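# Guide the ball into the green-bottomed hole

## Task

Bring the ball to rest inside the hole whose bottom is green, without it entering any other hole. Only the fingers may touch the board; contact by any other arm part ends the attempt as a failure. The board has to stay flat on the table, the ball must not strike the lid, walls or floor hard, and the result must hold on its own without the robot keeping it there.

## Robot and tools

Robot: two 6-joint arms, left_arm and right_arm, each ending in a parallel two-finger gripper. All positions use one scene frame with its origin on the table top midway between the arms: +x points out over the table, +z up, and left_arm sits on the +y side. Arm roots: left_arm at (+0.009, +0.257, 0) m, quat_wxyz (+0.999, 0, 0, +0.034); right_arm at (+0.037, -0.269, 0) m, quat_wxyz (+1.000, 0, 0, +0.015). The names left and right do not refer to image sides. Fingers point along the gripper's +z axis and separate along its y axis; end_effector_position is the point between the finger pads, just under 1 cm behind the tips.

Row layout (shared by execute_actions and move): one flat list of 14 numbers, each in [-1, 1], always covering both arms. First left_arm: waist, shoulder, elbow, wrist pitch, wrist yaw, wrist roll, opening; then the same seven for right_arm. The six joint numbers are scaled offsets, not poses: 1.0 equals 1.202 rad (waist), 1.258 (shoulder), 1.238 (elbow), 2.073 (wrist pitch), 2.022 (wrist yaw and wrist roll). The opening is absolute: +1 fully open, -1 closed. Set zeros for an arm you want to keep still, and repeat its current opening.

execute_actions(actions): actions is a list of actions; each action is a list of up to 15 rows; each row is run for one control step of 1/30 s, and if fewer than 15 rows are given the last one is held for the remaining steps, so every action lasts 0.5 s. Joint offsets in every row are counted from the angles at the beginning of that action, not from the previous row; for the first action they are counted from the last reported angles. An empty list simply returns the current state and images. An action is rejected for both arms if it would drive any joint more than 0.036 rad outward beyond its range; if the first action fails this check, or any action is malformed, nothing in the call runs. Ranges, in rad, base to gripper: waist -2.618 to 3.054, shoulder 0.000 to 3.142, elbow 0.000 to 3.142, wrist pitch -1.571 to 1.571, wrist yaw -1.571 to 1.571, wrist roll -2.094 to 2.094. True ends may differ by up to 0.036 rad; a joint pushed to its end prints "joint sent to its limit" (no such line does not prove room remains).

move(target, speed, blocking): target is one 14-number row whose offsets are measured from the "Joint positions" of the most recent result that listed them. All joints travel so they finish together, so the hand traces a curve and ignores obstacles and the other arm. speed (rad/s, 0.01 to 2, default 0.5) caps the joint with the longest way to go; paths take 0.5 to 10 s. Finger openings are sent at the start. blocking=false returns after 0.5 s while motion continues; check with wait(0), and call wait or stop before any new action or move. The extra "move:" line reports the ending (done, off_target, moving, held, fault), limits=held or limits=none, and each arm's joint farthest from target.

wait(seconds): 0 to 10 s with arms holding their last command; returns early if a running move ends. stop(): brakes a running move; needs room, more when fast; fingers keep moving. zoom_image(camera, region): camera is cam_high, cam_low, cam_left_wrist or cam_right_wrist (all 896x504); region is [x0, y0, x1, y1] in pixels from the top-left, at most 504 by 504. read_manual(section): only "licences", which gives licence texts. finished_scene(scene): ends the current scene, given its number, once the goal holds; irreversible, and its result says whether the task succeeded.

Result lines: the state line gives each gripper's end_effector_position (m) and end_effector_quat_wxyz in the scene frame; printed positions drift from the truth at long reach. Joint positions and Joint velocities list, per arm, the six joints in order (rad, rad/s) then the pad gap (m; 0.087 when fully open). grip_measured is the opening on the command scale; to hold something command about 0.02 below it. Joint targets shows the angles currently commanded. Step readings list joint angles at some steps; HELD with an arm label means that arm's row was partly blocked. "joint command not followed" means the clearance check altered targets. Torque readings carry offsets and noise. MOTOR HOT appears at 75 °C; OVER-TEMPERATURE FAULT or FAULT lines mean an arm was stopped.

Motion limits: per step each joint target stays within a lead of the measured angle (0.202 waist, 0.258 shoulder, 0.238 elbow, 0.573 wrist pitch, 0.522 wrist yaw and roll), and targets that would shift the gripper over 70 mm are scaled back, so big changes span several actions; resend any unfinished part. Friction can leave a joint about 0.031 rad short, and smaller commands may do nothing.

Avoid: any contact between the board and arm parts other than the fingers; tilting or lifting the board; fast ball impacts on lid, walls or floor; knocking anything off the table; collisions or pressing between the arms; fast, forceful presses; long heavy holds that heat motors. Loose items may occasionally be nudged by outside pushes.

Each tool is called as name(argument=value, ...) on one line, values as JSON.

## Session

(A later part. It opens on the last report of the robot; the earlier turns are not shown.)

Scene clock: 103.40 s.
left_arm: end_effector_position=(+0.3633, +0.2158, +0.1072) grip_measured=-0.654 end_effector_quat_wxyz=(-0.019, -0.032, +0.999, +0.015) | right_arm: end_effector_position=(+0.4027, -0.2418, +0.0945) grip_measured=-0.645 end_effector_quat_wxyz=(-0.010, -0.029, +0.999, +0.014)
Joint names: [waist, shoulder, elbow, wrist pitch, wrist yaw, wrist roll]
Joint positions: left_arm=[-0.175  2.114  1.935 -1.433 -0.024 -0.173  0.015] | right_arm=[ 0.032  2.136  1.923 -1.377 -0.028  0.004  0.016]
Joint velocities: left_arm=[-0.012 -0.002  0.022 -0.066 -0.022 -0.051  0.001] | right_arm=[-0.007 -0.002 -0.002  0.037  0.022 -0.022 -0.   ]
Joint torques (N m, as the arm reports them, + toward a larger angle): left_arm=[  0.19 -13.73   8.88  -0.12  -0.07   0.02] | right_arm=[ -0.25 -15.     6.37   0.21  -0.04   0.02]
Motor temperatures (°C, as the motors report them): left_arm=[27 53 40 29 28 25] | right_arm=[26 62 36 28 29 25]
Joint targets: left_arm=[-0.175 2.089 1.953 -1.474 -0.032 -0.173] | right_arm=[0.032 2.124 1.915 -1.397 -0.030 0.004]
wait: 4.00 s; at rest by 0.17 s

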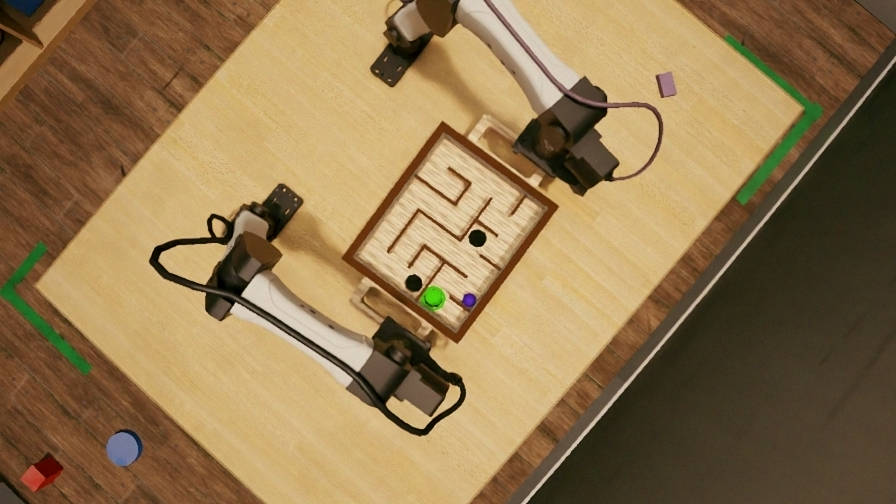

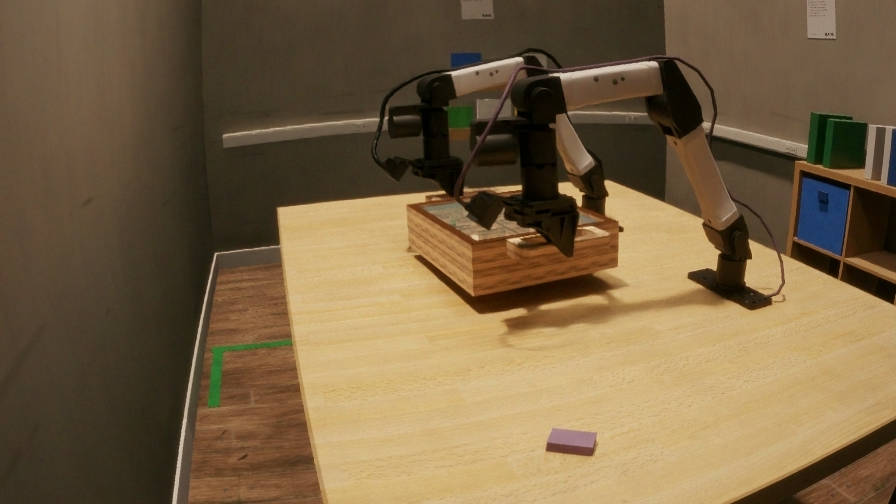

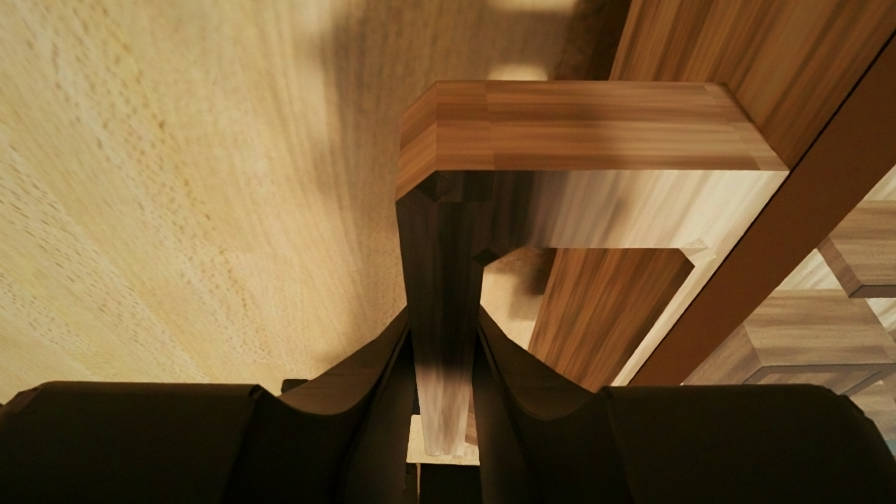

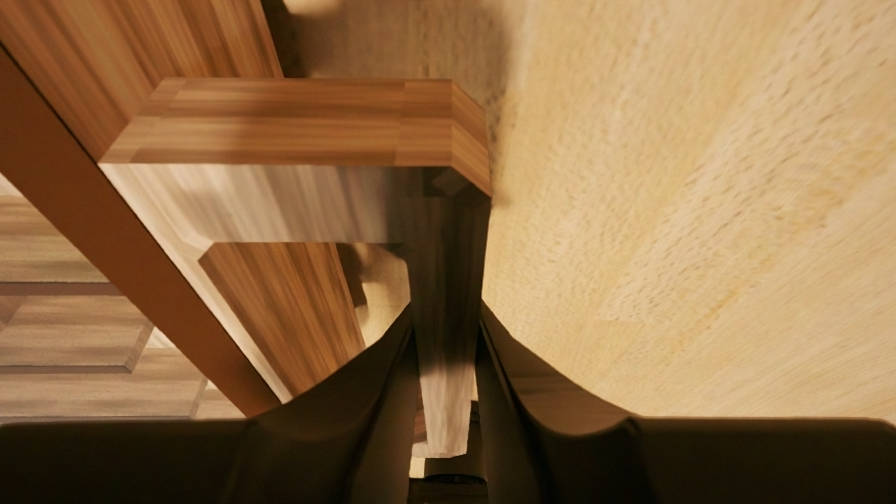

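execute_actions(actions=[])

execute_actions(actions=[[[0,-0.02,0.015,0,0,0,-0.75,0,-0.01,0.01,0,0,0,-0.75],[0,-0.02,0.015,0.005,0,0,-0.75,0,-0.01,0.01,0.005,0,0,-0.75],[0,-0.02,0.015,0.01,0,0,-0.75,0,-0.01,0.01,0.01,0,0,-0.75],[0,-0.02,0.015,0.015,0,0,-0.75,0,-0.01,0.01,0.015,0,0,-0.75],[0,-0.02,0.015,0.021,0,0,-0.75,0,-0.01,0.01,0.021,0,0,-0.75]]])

wait(seconds=4)

Scene clock: 132.27 s.
left_arm: end_effector_position=(+0.3633, +0.2158, +0.1072) grip_measured=-0.654 end_effector_quat_wxyz=(-0.019, -0.032, +0.999, +0.015) | right_arm: end_effector_position=(+0.4027, -0.2418, +0.0945) grip_measured=-0.645 end_effector_quat_wxyz=(-0.010, -0.029, +0.999, +0.014)
Joint names: [waist, shoulder, elbow, wrist pitch, wrist yaw, wrist roll]
Joint positions: left_arm=[-0.175  2.114  1.935 -1.433 -0.024 -0.173  0.015] | right_arm=[ 0.032  2.136  1.923 -1.377 -0.028  0.004  0.016]
Joint velocities: left_arm=[-0.007 -0.002 -0.012 -0.037 -0.037 -0.037 -0.   ] | right_arm=[ 0.002  0.002 -0.007  0.037 -0.051  0.051 -0.   ]
Joint torques (N m, as the arm reports them, + toward a larger angle): left_arm=[  0.18 -13.73   8.88  -0.11  -0.07   0.02] | right_arm=[ -0.19 -15.12   6.51   0.22  -0.04   0.04]
Motor temperatures (°C, as the motors report them): left_arm=[27 55 41 29 28 25] | right_arm=[26 65 36 28 29 25]
Joint targets: left_arm=[-0.175 2.089 1.953 -1.474 -0.032 -0.173] | right_arm=[0.032 2.124 1.915 -1.397 -0.030 0.004]

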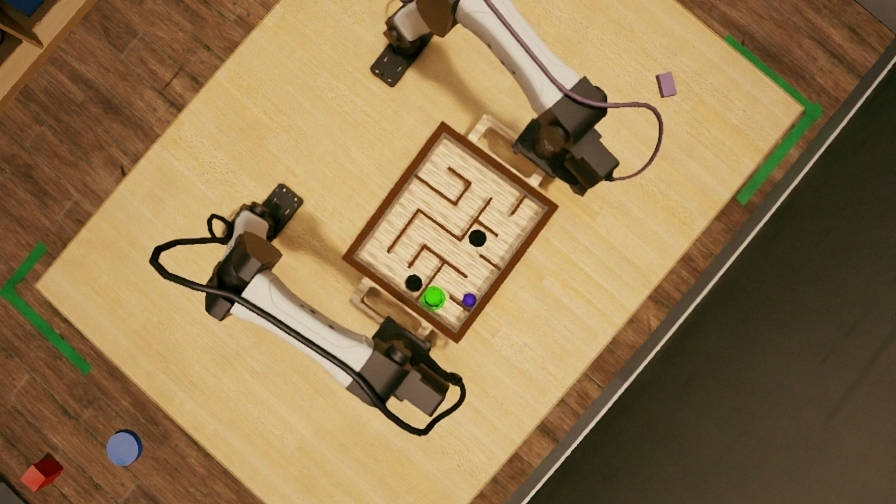

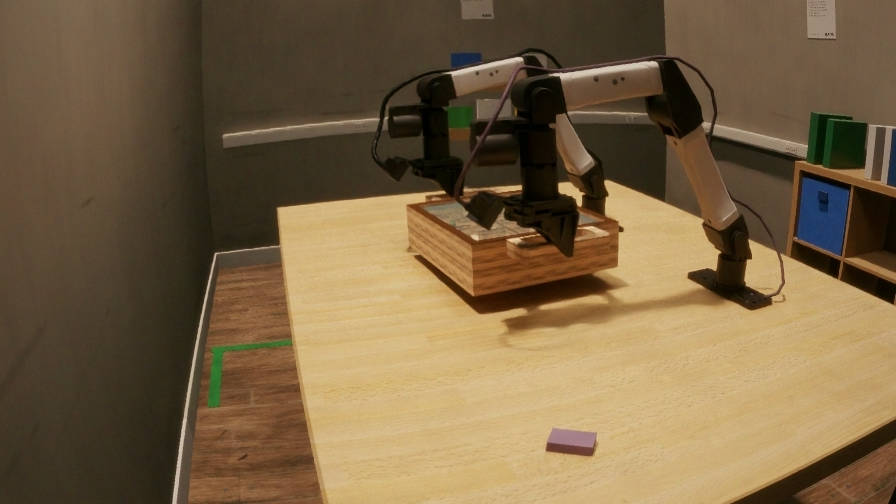

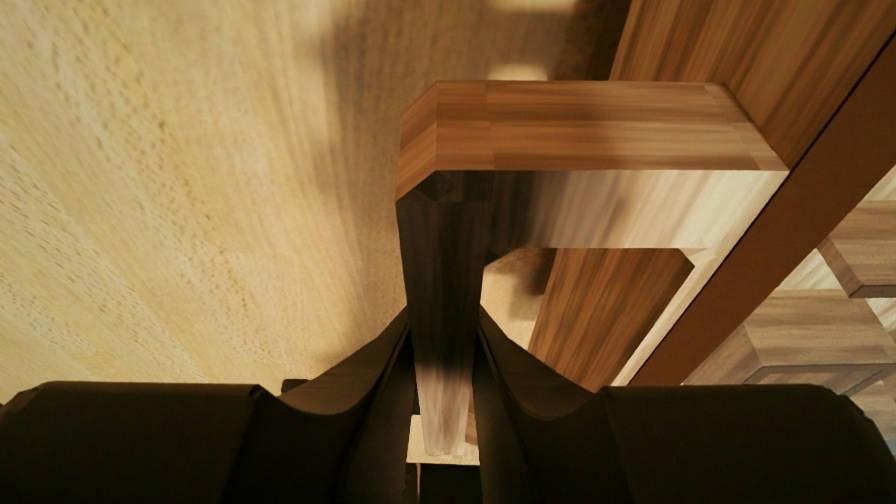

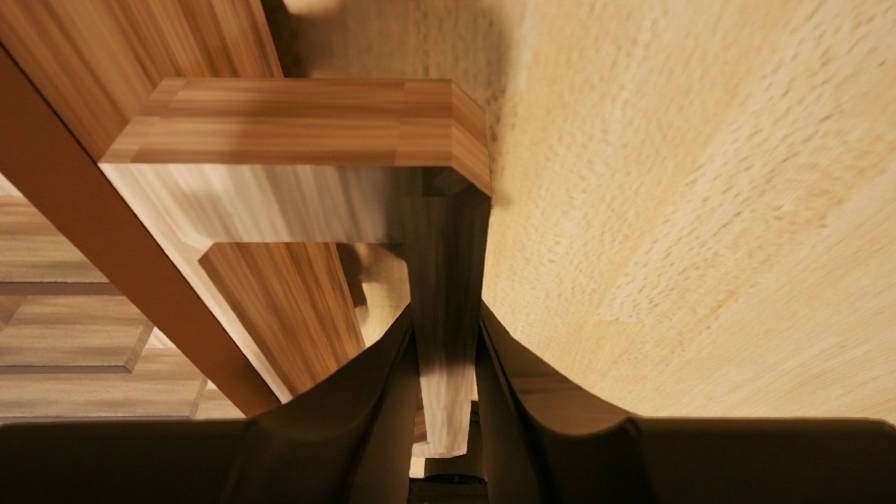

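Scene clock: 132.77 s.
left_arm: end_effector_position=(+0.3763, +0.2159, +0.1048) grip_measured=-0.654 end_effector_quat_wxyz=(+0.007, -0.032, +0.999, +0.015) | right_arm: end_effector_position=(+0.4162, -0.2413, +0.0924) grip_measured=-0.645 end_effector_quat_wxyz=(+0.017, -0.029, +0.999, +0.013)
Joint names: [waist, shoulder, elbow, wrist pitch, wrist yaw, wrist roll]
Joint positions: left_arm=[-0.175  2.114  1.935 -1.382 -0.033 -0.173  0.015] | right_arm=[ 0.032  2.136  1.923 -1.323 -0.026  0.003  0.016]
Joint velocities: left_arm=[-0.002 -0.032 -0.002  0.051  0.007 -0.081  0.   ] | right_arm=[-0.002  0.002 -0.007 -0.037  0.007 -0.066 -0.   ]
Joint torques (N m, as the arm reports them, + toward a larger angle): left_arm=[  0.2  -13.82   8.98   0.34   0.11   0.02] | right_arm=[ -0.29 -15.25   8.18   0.44  -0.06   0.1 ]
Motor temperatures (°C, as the motors report them): left_arm=[27 55 41 29 28 25] | right_arm=[26 65 36 28 29 25]
Joint targets: left_arm=[-0.175 2.089 1.953 -1.390 -0.024 -0.173] | right_arm=[0.032 2.124 1.935 -1.333 -0.028 0.004]
Step readings (joint positions):
0: left_arm=[-0.175 2.114 1.935 -1.433 -0.024 -0.173] | right_arm=[0.032 2.136 1.923 -1.377 -0.028 0.004]
1: left_arm=[-0.175 2.114 1.935 -1.433 -0.024 -0.173] | right_arm=[0.032 2.136 1.923 -1.376 -0.028 0.004]
2: left_arm=[-0.175 2.114 1.935 -1.430 -0.024 -0.173] | right_arm=[0.032 2.136 1.923 -1.373 -0.028 0.004]
4: left_arm=[-0.175 2.114 1.935 -1.421 -0.025 -0.173] | right_arm=[0.032 2.136 1.923 -1.364 -0.027 0.003]
8: left_arm=[-0.175 2.114 1.935 -1.395 -0.030 -0.173] | right_arm=[0.032 2.136 1.923 -1.336 -0.026 0.003]
15: Joint positions above

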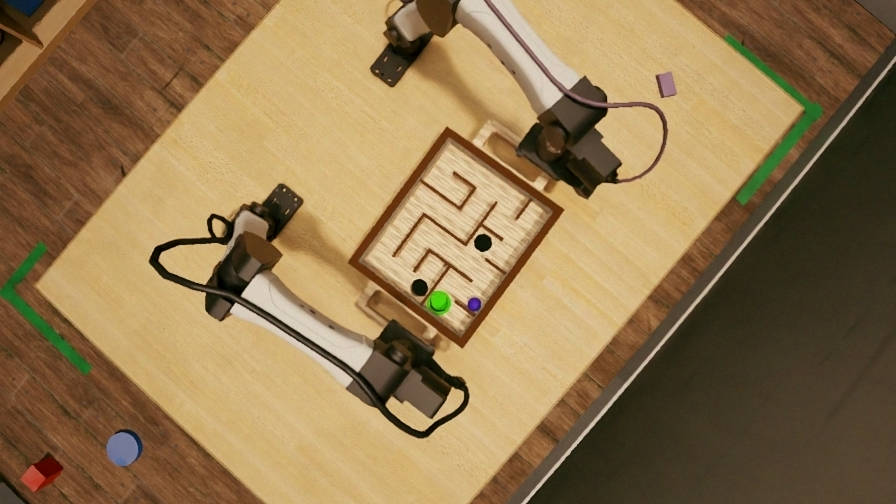

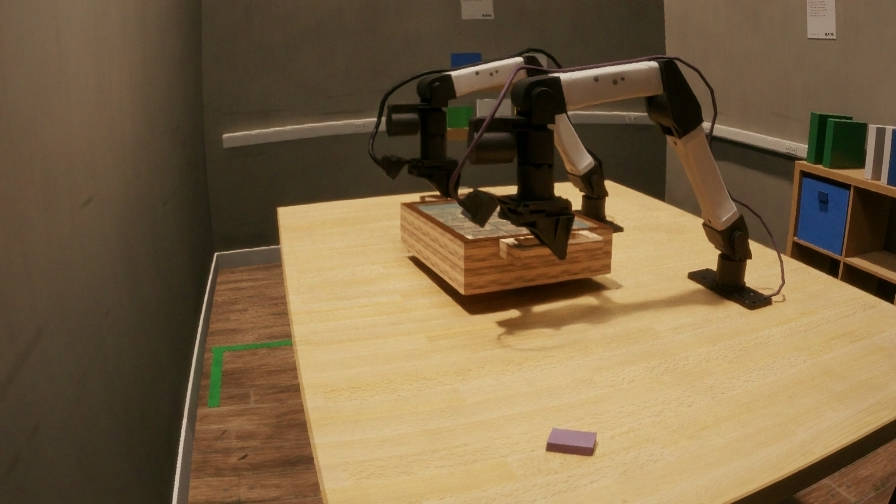

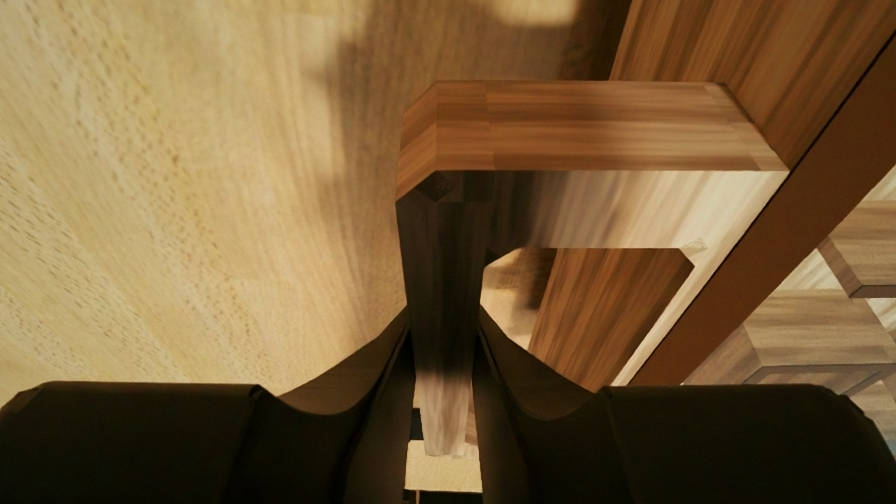

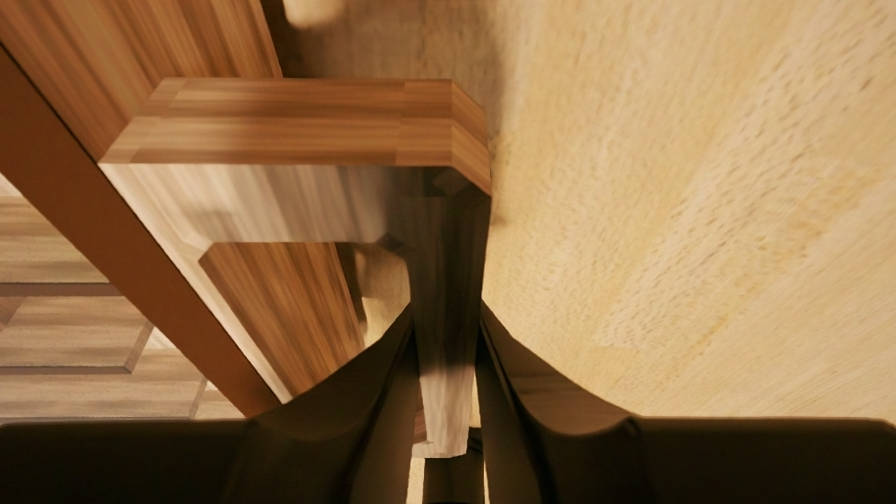

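Scene clock: 136.77 s.
left_arm: end_effector_position=(+0.3763, +0.2159, +0.1048) grip_measured=-0.654 end_effector_quat_wxyz=(+0.007, -0.032, +0.999, +0.015) | right_arm: end_effector_position=(+0.4162, -0.2413, +0.0924) grip_measured=-0.645 end_effector_quat_wxyz=(+0.017, -0.029, +0.999, +0.013)
Joint names: [waist, shoulder, elbow, wrist pitch, wrist yaw, wrist roll]
Joint positions: left_arm=[-0.175  2.114  1.935 -1.382 -0.033 -0.173  0.015] | right_arm=[ 0.032  2.136  1.923 -1.323 -0.026  0.003  0.016]
Joint velocities: left_arm=[-0.002 -0.017 -0.017  0.007  0.007 -0.095  0.   ] | right_arm=[-0.012 -0.012 -0.012 -0.125 -0.007  0.037 -0.001]
Joint torques (N m, as the arm reports them, + toward a larger angle): left_arm=[  0.18 -13.84   8.98   0.34   0.11   0.02] | right_arm=[ -0.3  -15.2    8.17   0.42  -0.06   0.05]
Motor temperatures (°C, as the motors report them): left_arm=[27 55 41 29 28 25] | right_arm=[26 65 36 28 29 25]
Joint targets: left_arm=[-0.175 2.089 1.953 -1.390 -0.024 -0.173] | right_arm=[0.032 2.124 1.935 -1.333 -0.028 0.004]
wait: 4.00 s; at rest by 0.17 s

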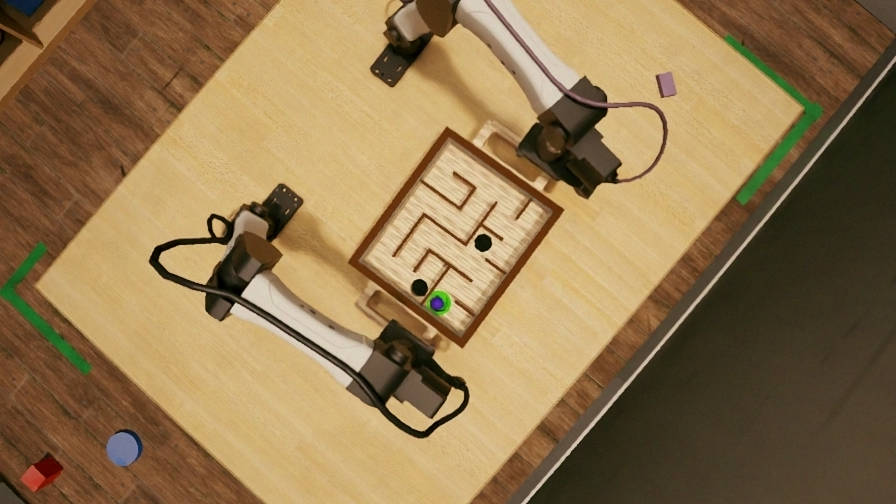

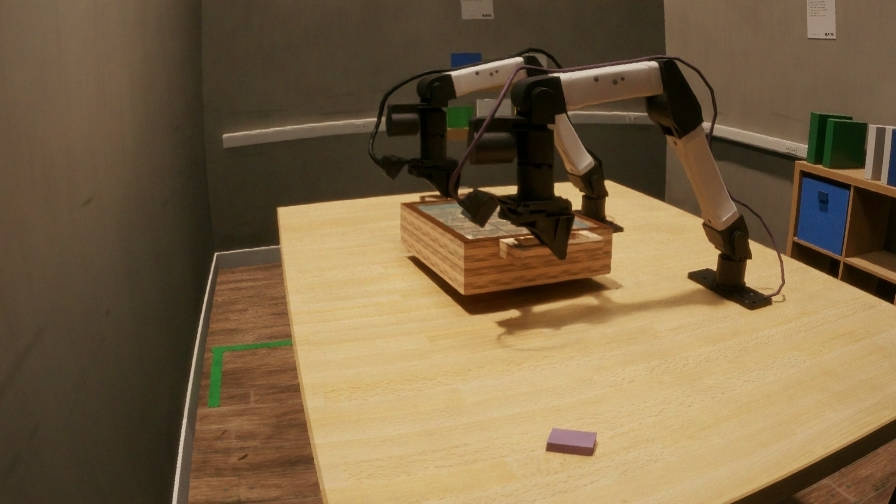

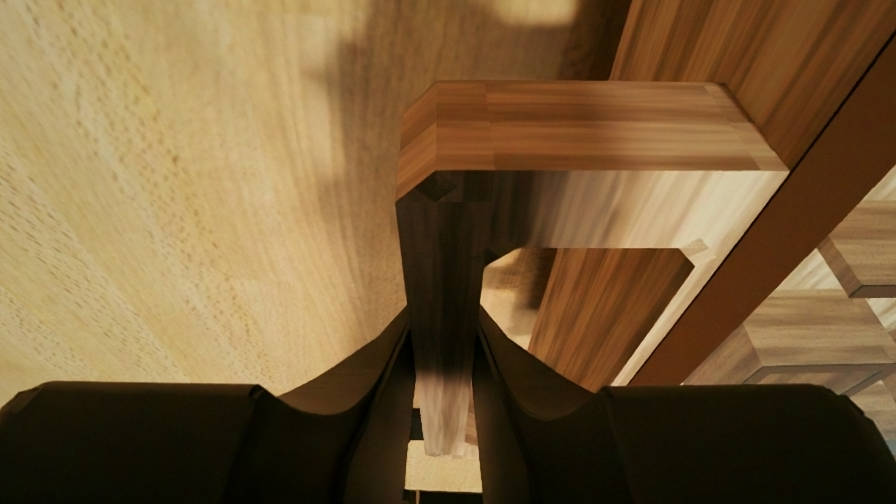

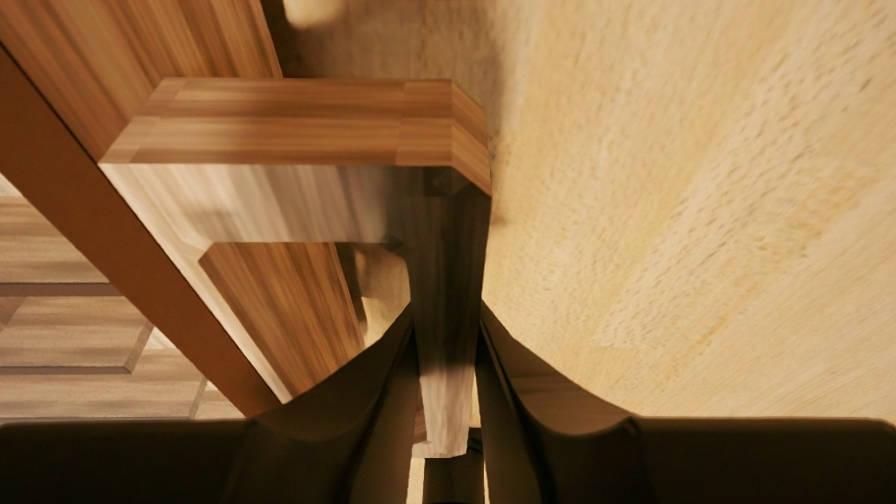

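move(target=[0,-0.01,-0.105,0.054,0.015,0,-0.75,0,-0.01,-0.089,0.027,0.013,0,-0.75], speed=0.1)

Scene clock: 141.47 s.
left_arm: end_effector_position=(+0.3726, +0.2131, +0.0732) grip_measured=-0.654 end_effector_quat_wxyz=(-0.004, -0.032, +0.999, +0.008) | right_arm: end_effector_position=(+0.4104, -0.2445, +0.0691) grip_measured=-0.645 end_effector_quat_wxyz=(+0.006, -0.028, +1.000, +0.005)
Joint names: [waist, shoulder, elbow, wrist pitch, wrist yaw, wrist roll]
Joint positions: left_arm=[-0.175  2.121  1.817 -1.276 -0.014 -0.172  0.015] | right_arm=[ 0.032  2.136  1.828 -1.249 -0.009  0.004  0.016]
Joint velocities: left_arm=[-0.017 -0.022 -0.012  0.037 -0.066 -0.051 -0.001] | right_arm=[-0.012 -0.007 -0.012 -0.007 -0.051  0.066  0.001]
Joint torques (N m, as the arm reports them, + toward a larger angle): left_arm=[  0.21 -13.33   6.54   0.46   0.15   0.01] | right_arm=[ -0.34 -15.16   5.97   0.29   0.08   0.  ]
Motor temperatures (°C, as the motors report them): left_arm=[27 55 41 29 28 25] | right_arm=[26 65 36 28 29 25]
Joint targets: left_arm=[-0.175 2.101 1.804 -1.270 -0.002 -0.173] | right_arm=[0.032 2.124 1.812 -1.267 0.000 0.003]
move: done; limits=none; left_arm: farthest joint: the shoulder, 0.019 radians from its target (0.013 radians at the start); right_arm: farthest joint: the wrist pitch, 0.018 radians from its target (0.056 radians at the start)

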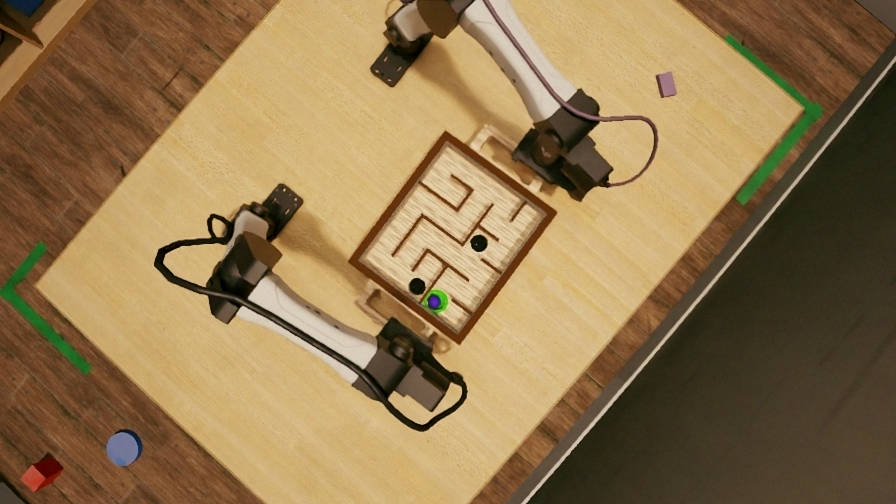

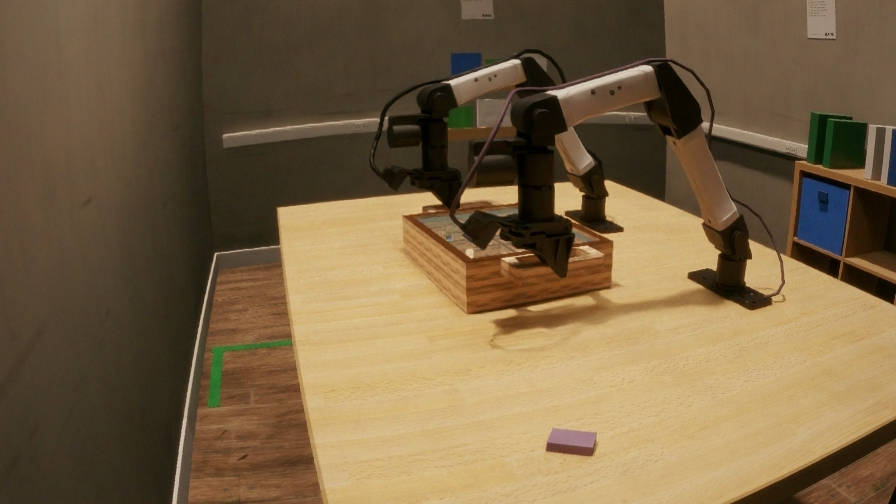

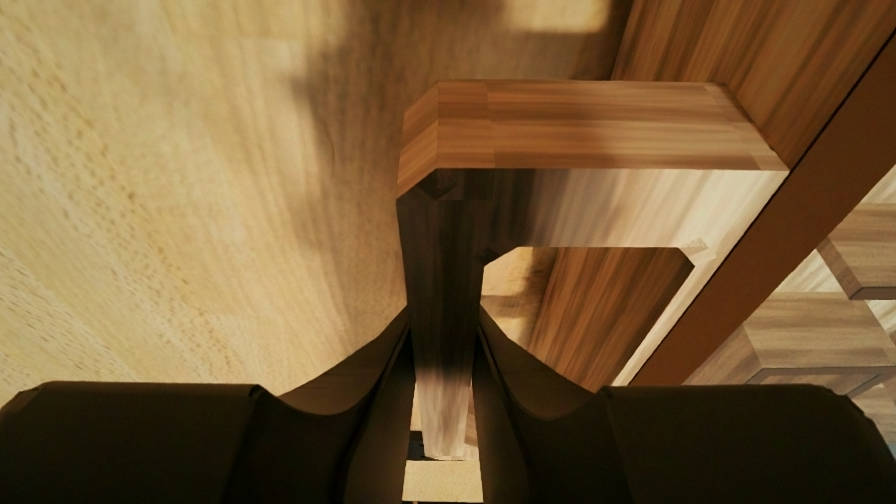

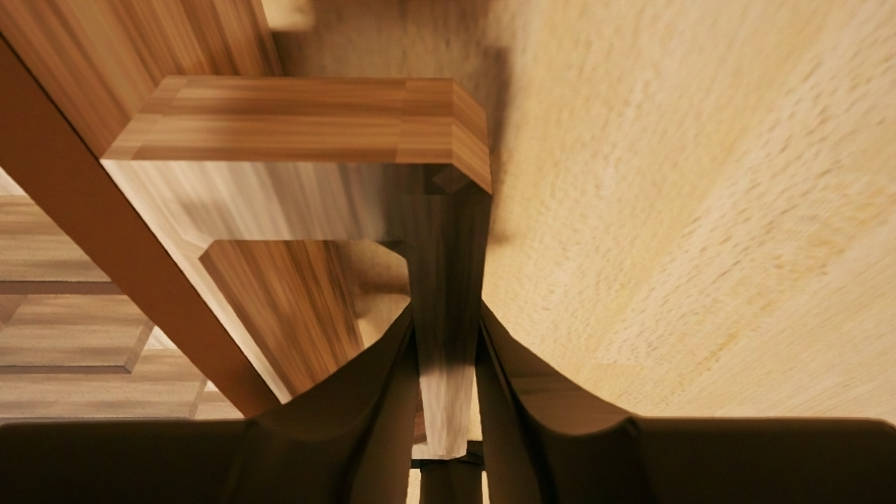

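move(target=[0,0,-0.018,0.008,0.005,0,-0.75,0,0,0,0,0.004,0,-0.75], speed=0.05)

move(target=[0,0,0.16,-0.08,0,0,0,0,0,0.16,-0.08,0,0,0], speed=0.3)

Scene clock: 146.80 s.
left_arm: end_effector_position=(+0.3732, +0.2130, +0.0731) grip_measured=-0.654 end_effector_quat_wxyz=(-0.003, -0.032, +0.999, +0.008) | right_arm: end_effector_position=(+0.4105, -0.2446, +0.0691) grip_measured=-0.645 end_effector_quat_wxyz=(+0.006, -0.028, +1.000, +0.005)
Joint names: [waist, shoulder, elbow, wrist pitch, wrist yaw, wrist roll]
Joint positions: left_arm=[-0.175  2.121  1.817 -1.274 -0.014 -0.172  0.015] | right_arm=[ 0.032  2.136  1.828 -1.249 -0.009  0.005  0.016]
Joint velocities: left_arm=[ 0.007  0.002 -0.017 -0.095 -0.066  0.022  0.001] | right_arm=[ 0.012 -0.012  0.002 -0.007  0.007 -0.081 -0.002]
Joint torques (N m, as the arm reports them, + toward a larger angle): left_arm=[  0.18 -11.89   5.67   0.56   0.14   0.02] | right_arm=[ -0.18 -14.03   7.11   0.46   0.1    0.05]
Motor temperatures (°C, as the motors report them): left_arm=[27 55 40 29 28 25] | right_arm=[26 66 36 28 29 25]
Joint targets: left_arm=[-0.175 2.121 1.794 -1.259 -0.004 -0.172] | right_arm=[0.032 2.136 1.828 -1.249 -0.001 0.004]
move: off_target (left_arm); limits=none; left_arm: farthest joint: the elbow, 0.022 radians from its target (0.022 radians at the start); right_arm: farthest joint: the wrist yaw, 0.008 radians from its target (0.008 radians at the start)

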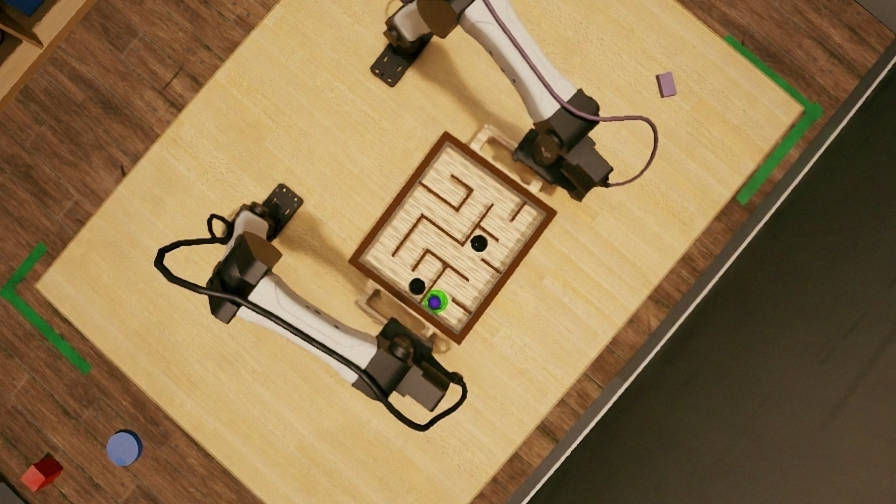

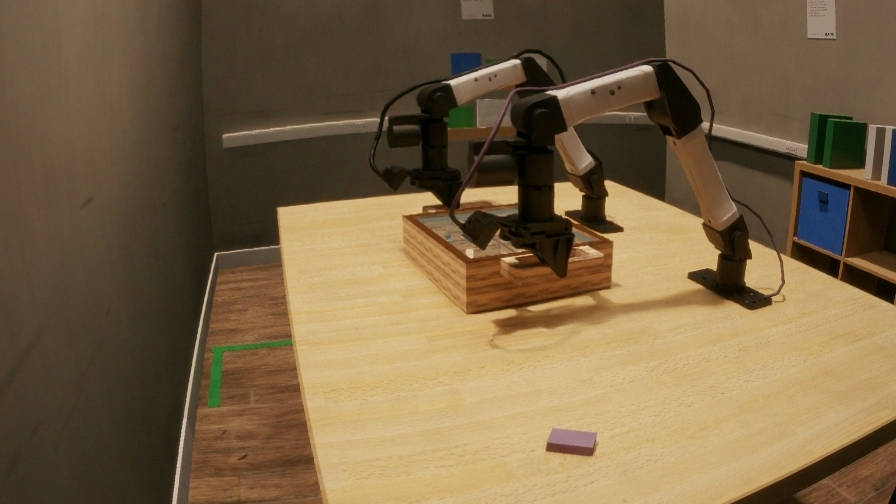

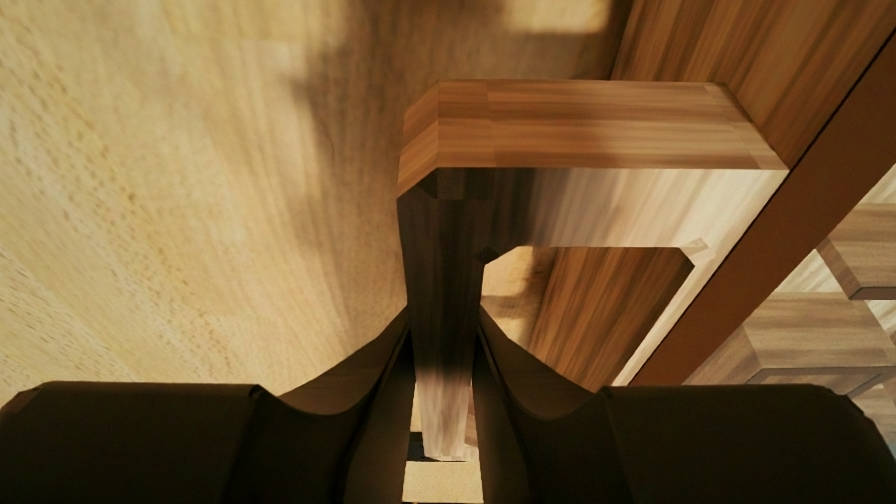

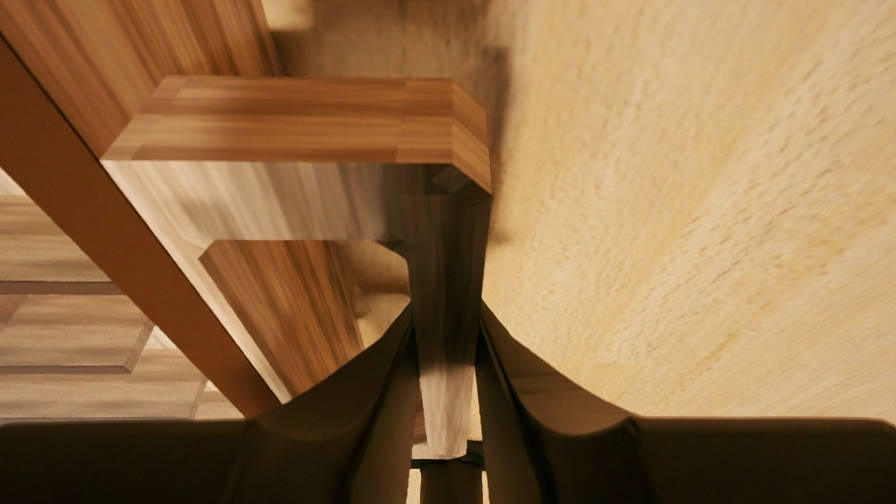

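Scene clock: 148.13 s.
left_arm: end_effector_position=(+0.3785, +0.2125, +0.1164) grip_measured=+0.000 end_effector_quat_wxyz=(+0.010, -0.032, +0.999, +0.006) | right_arm: end_effector_position=(+0.4182, -0.2441, +0.1142) grip_measured=+0.000 end_effector_quat_wxyz=(+0.024, -0.028, +0.999, +0.005)
Joint names: [waist, shoulder, elbow, wrist pitch, wrist yaw, wrist roll]
Joint positions: left_arm=[-0.175  2.12   1.992 -1.424 -0.014 -0.172  0.044] | right_arm=[ 0.032  2.136  2.012 -1.398 -0.009  0.005  0.044]
Joint velocities: left_arm=[-0.002 -0.002  0.007 -0.007  0.022 -0.051 -0.001] | right_arm=[-0.002  0.002 -0.022 -0.007 -0.022 -0.022 -0.001]
Joint torques (N m, as the arm reports them, + toward a larger angle): left_arm=[  0.19 -11.77   9.3    0.3    0.02   0.02] | right_arm=[ -0.2  -13.91   8.21   0.38   0.02   0.09]
Motor temperatures (°C, as the motors report them): left_arm=[27 55 40 29 28 25] | right_arm=[26 66 36 28 29 25]
Joint targets: left_arm=[-0.175 2.121 2.015 -1.440 -0.014 -0.172] | right_arm=[0.032 2.136 2.026 -1.415 -0.009 0.005]
move: off_target (left_arm); limits=none; left_arm: farthest joint: the elbow, 0.023 radians from its target (0.199 radians at the start); right_arm: farthest joint: the wrist pitch, 0.017 radians from its target (0.166 radians at the start)

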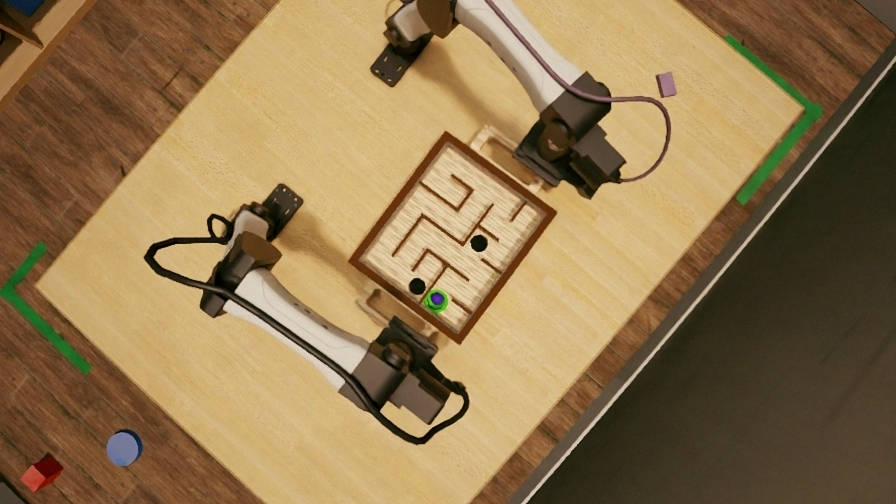

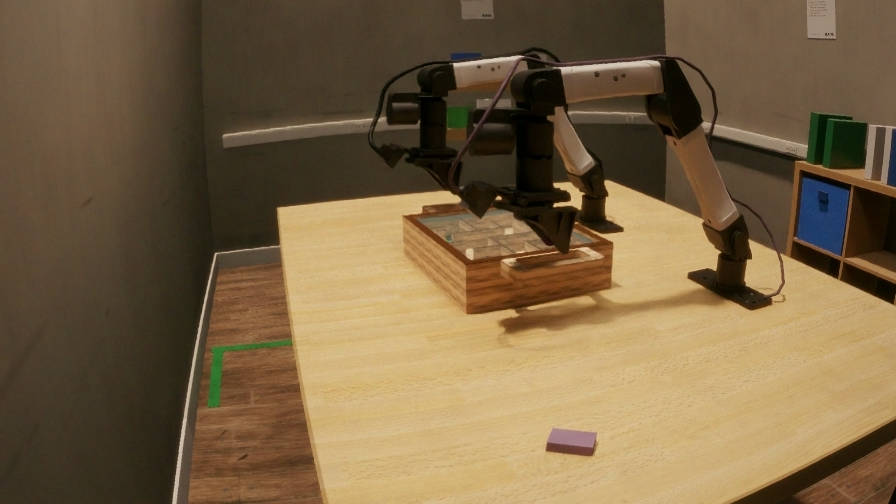

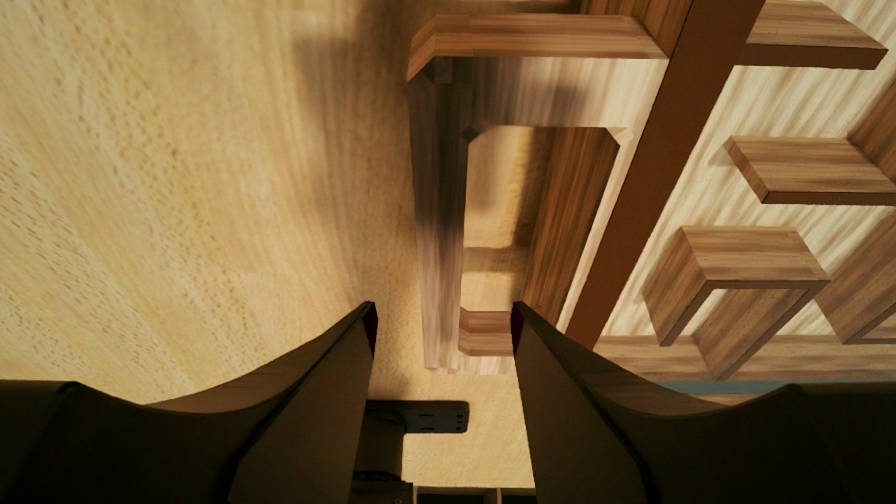

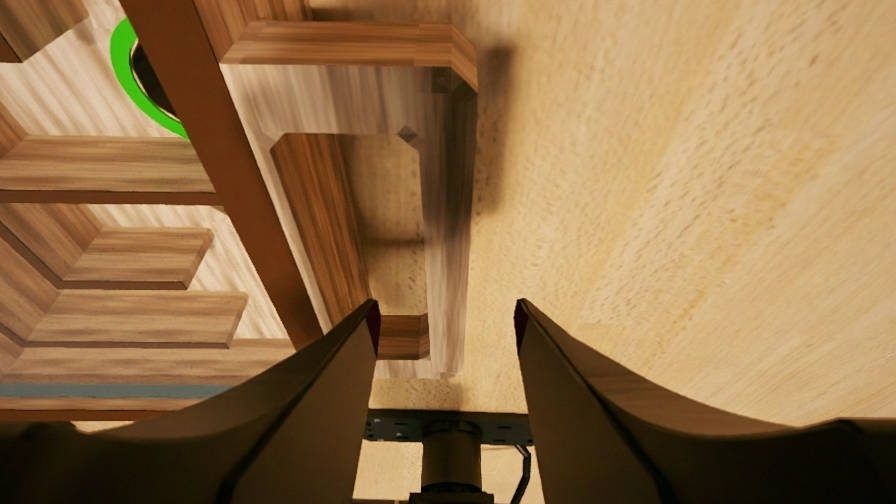

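finished_scene(scene=2)

The scene is finished: the task was done.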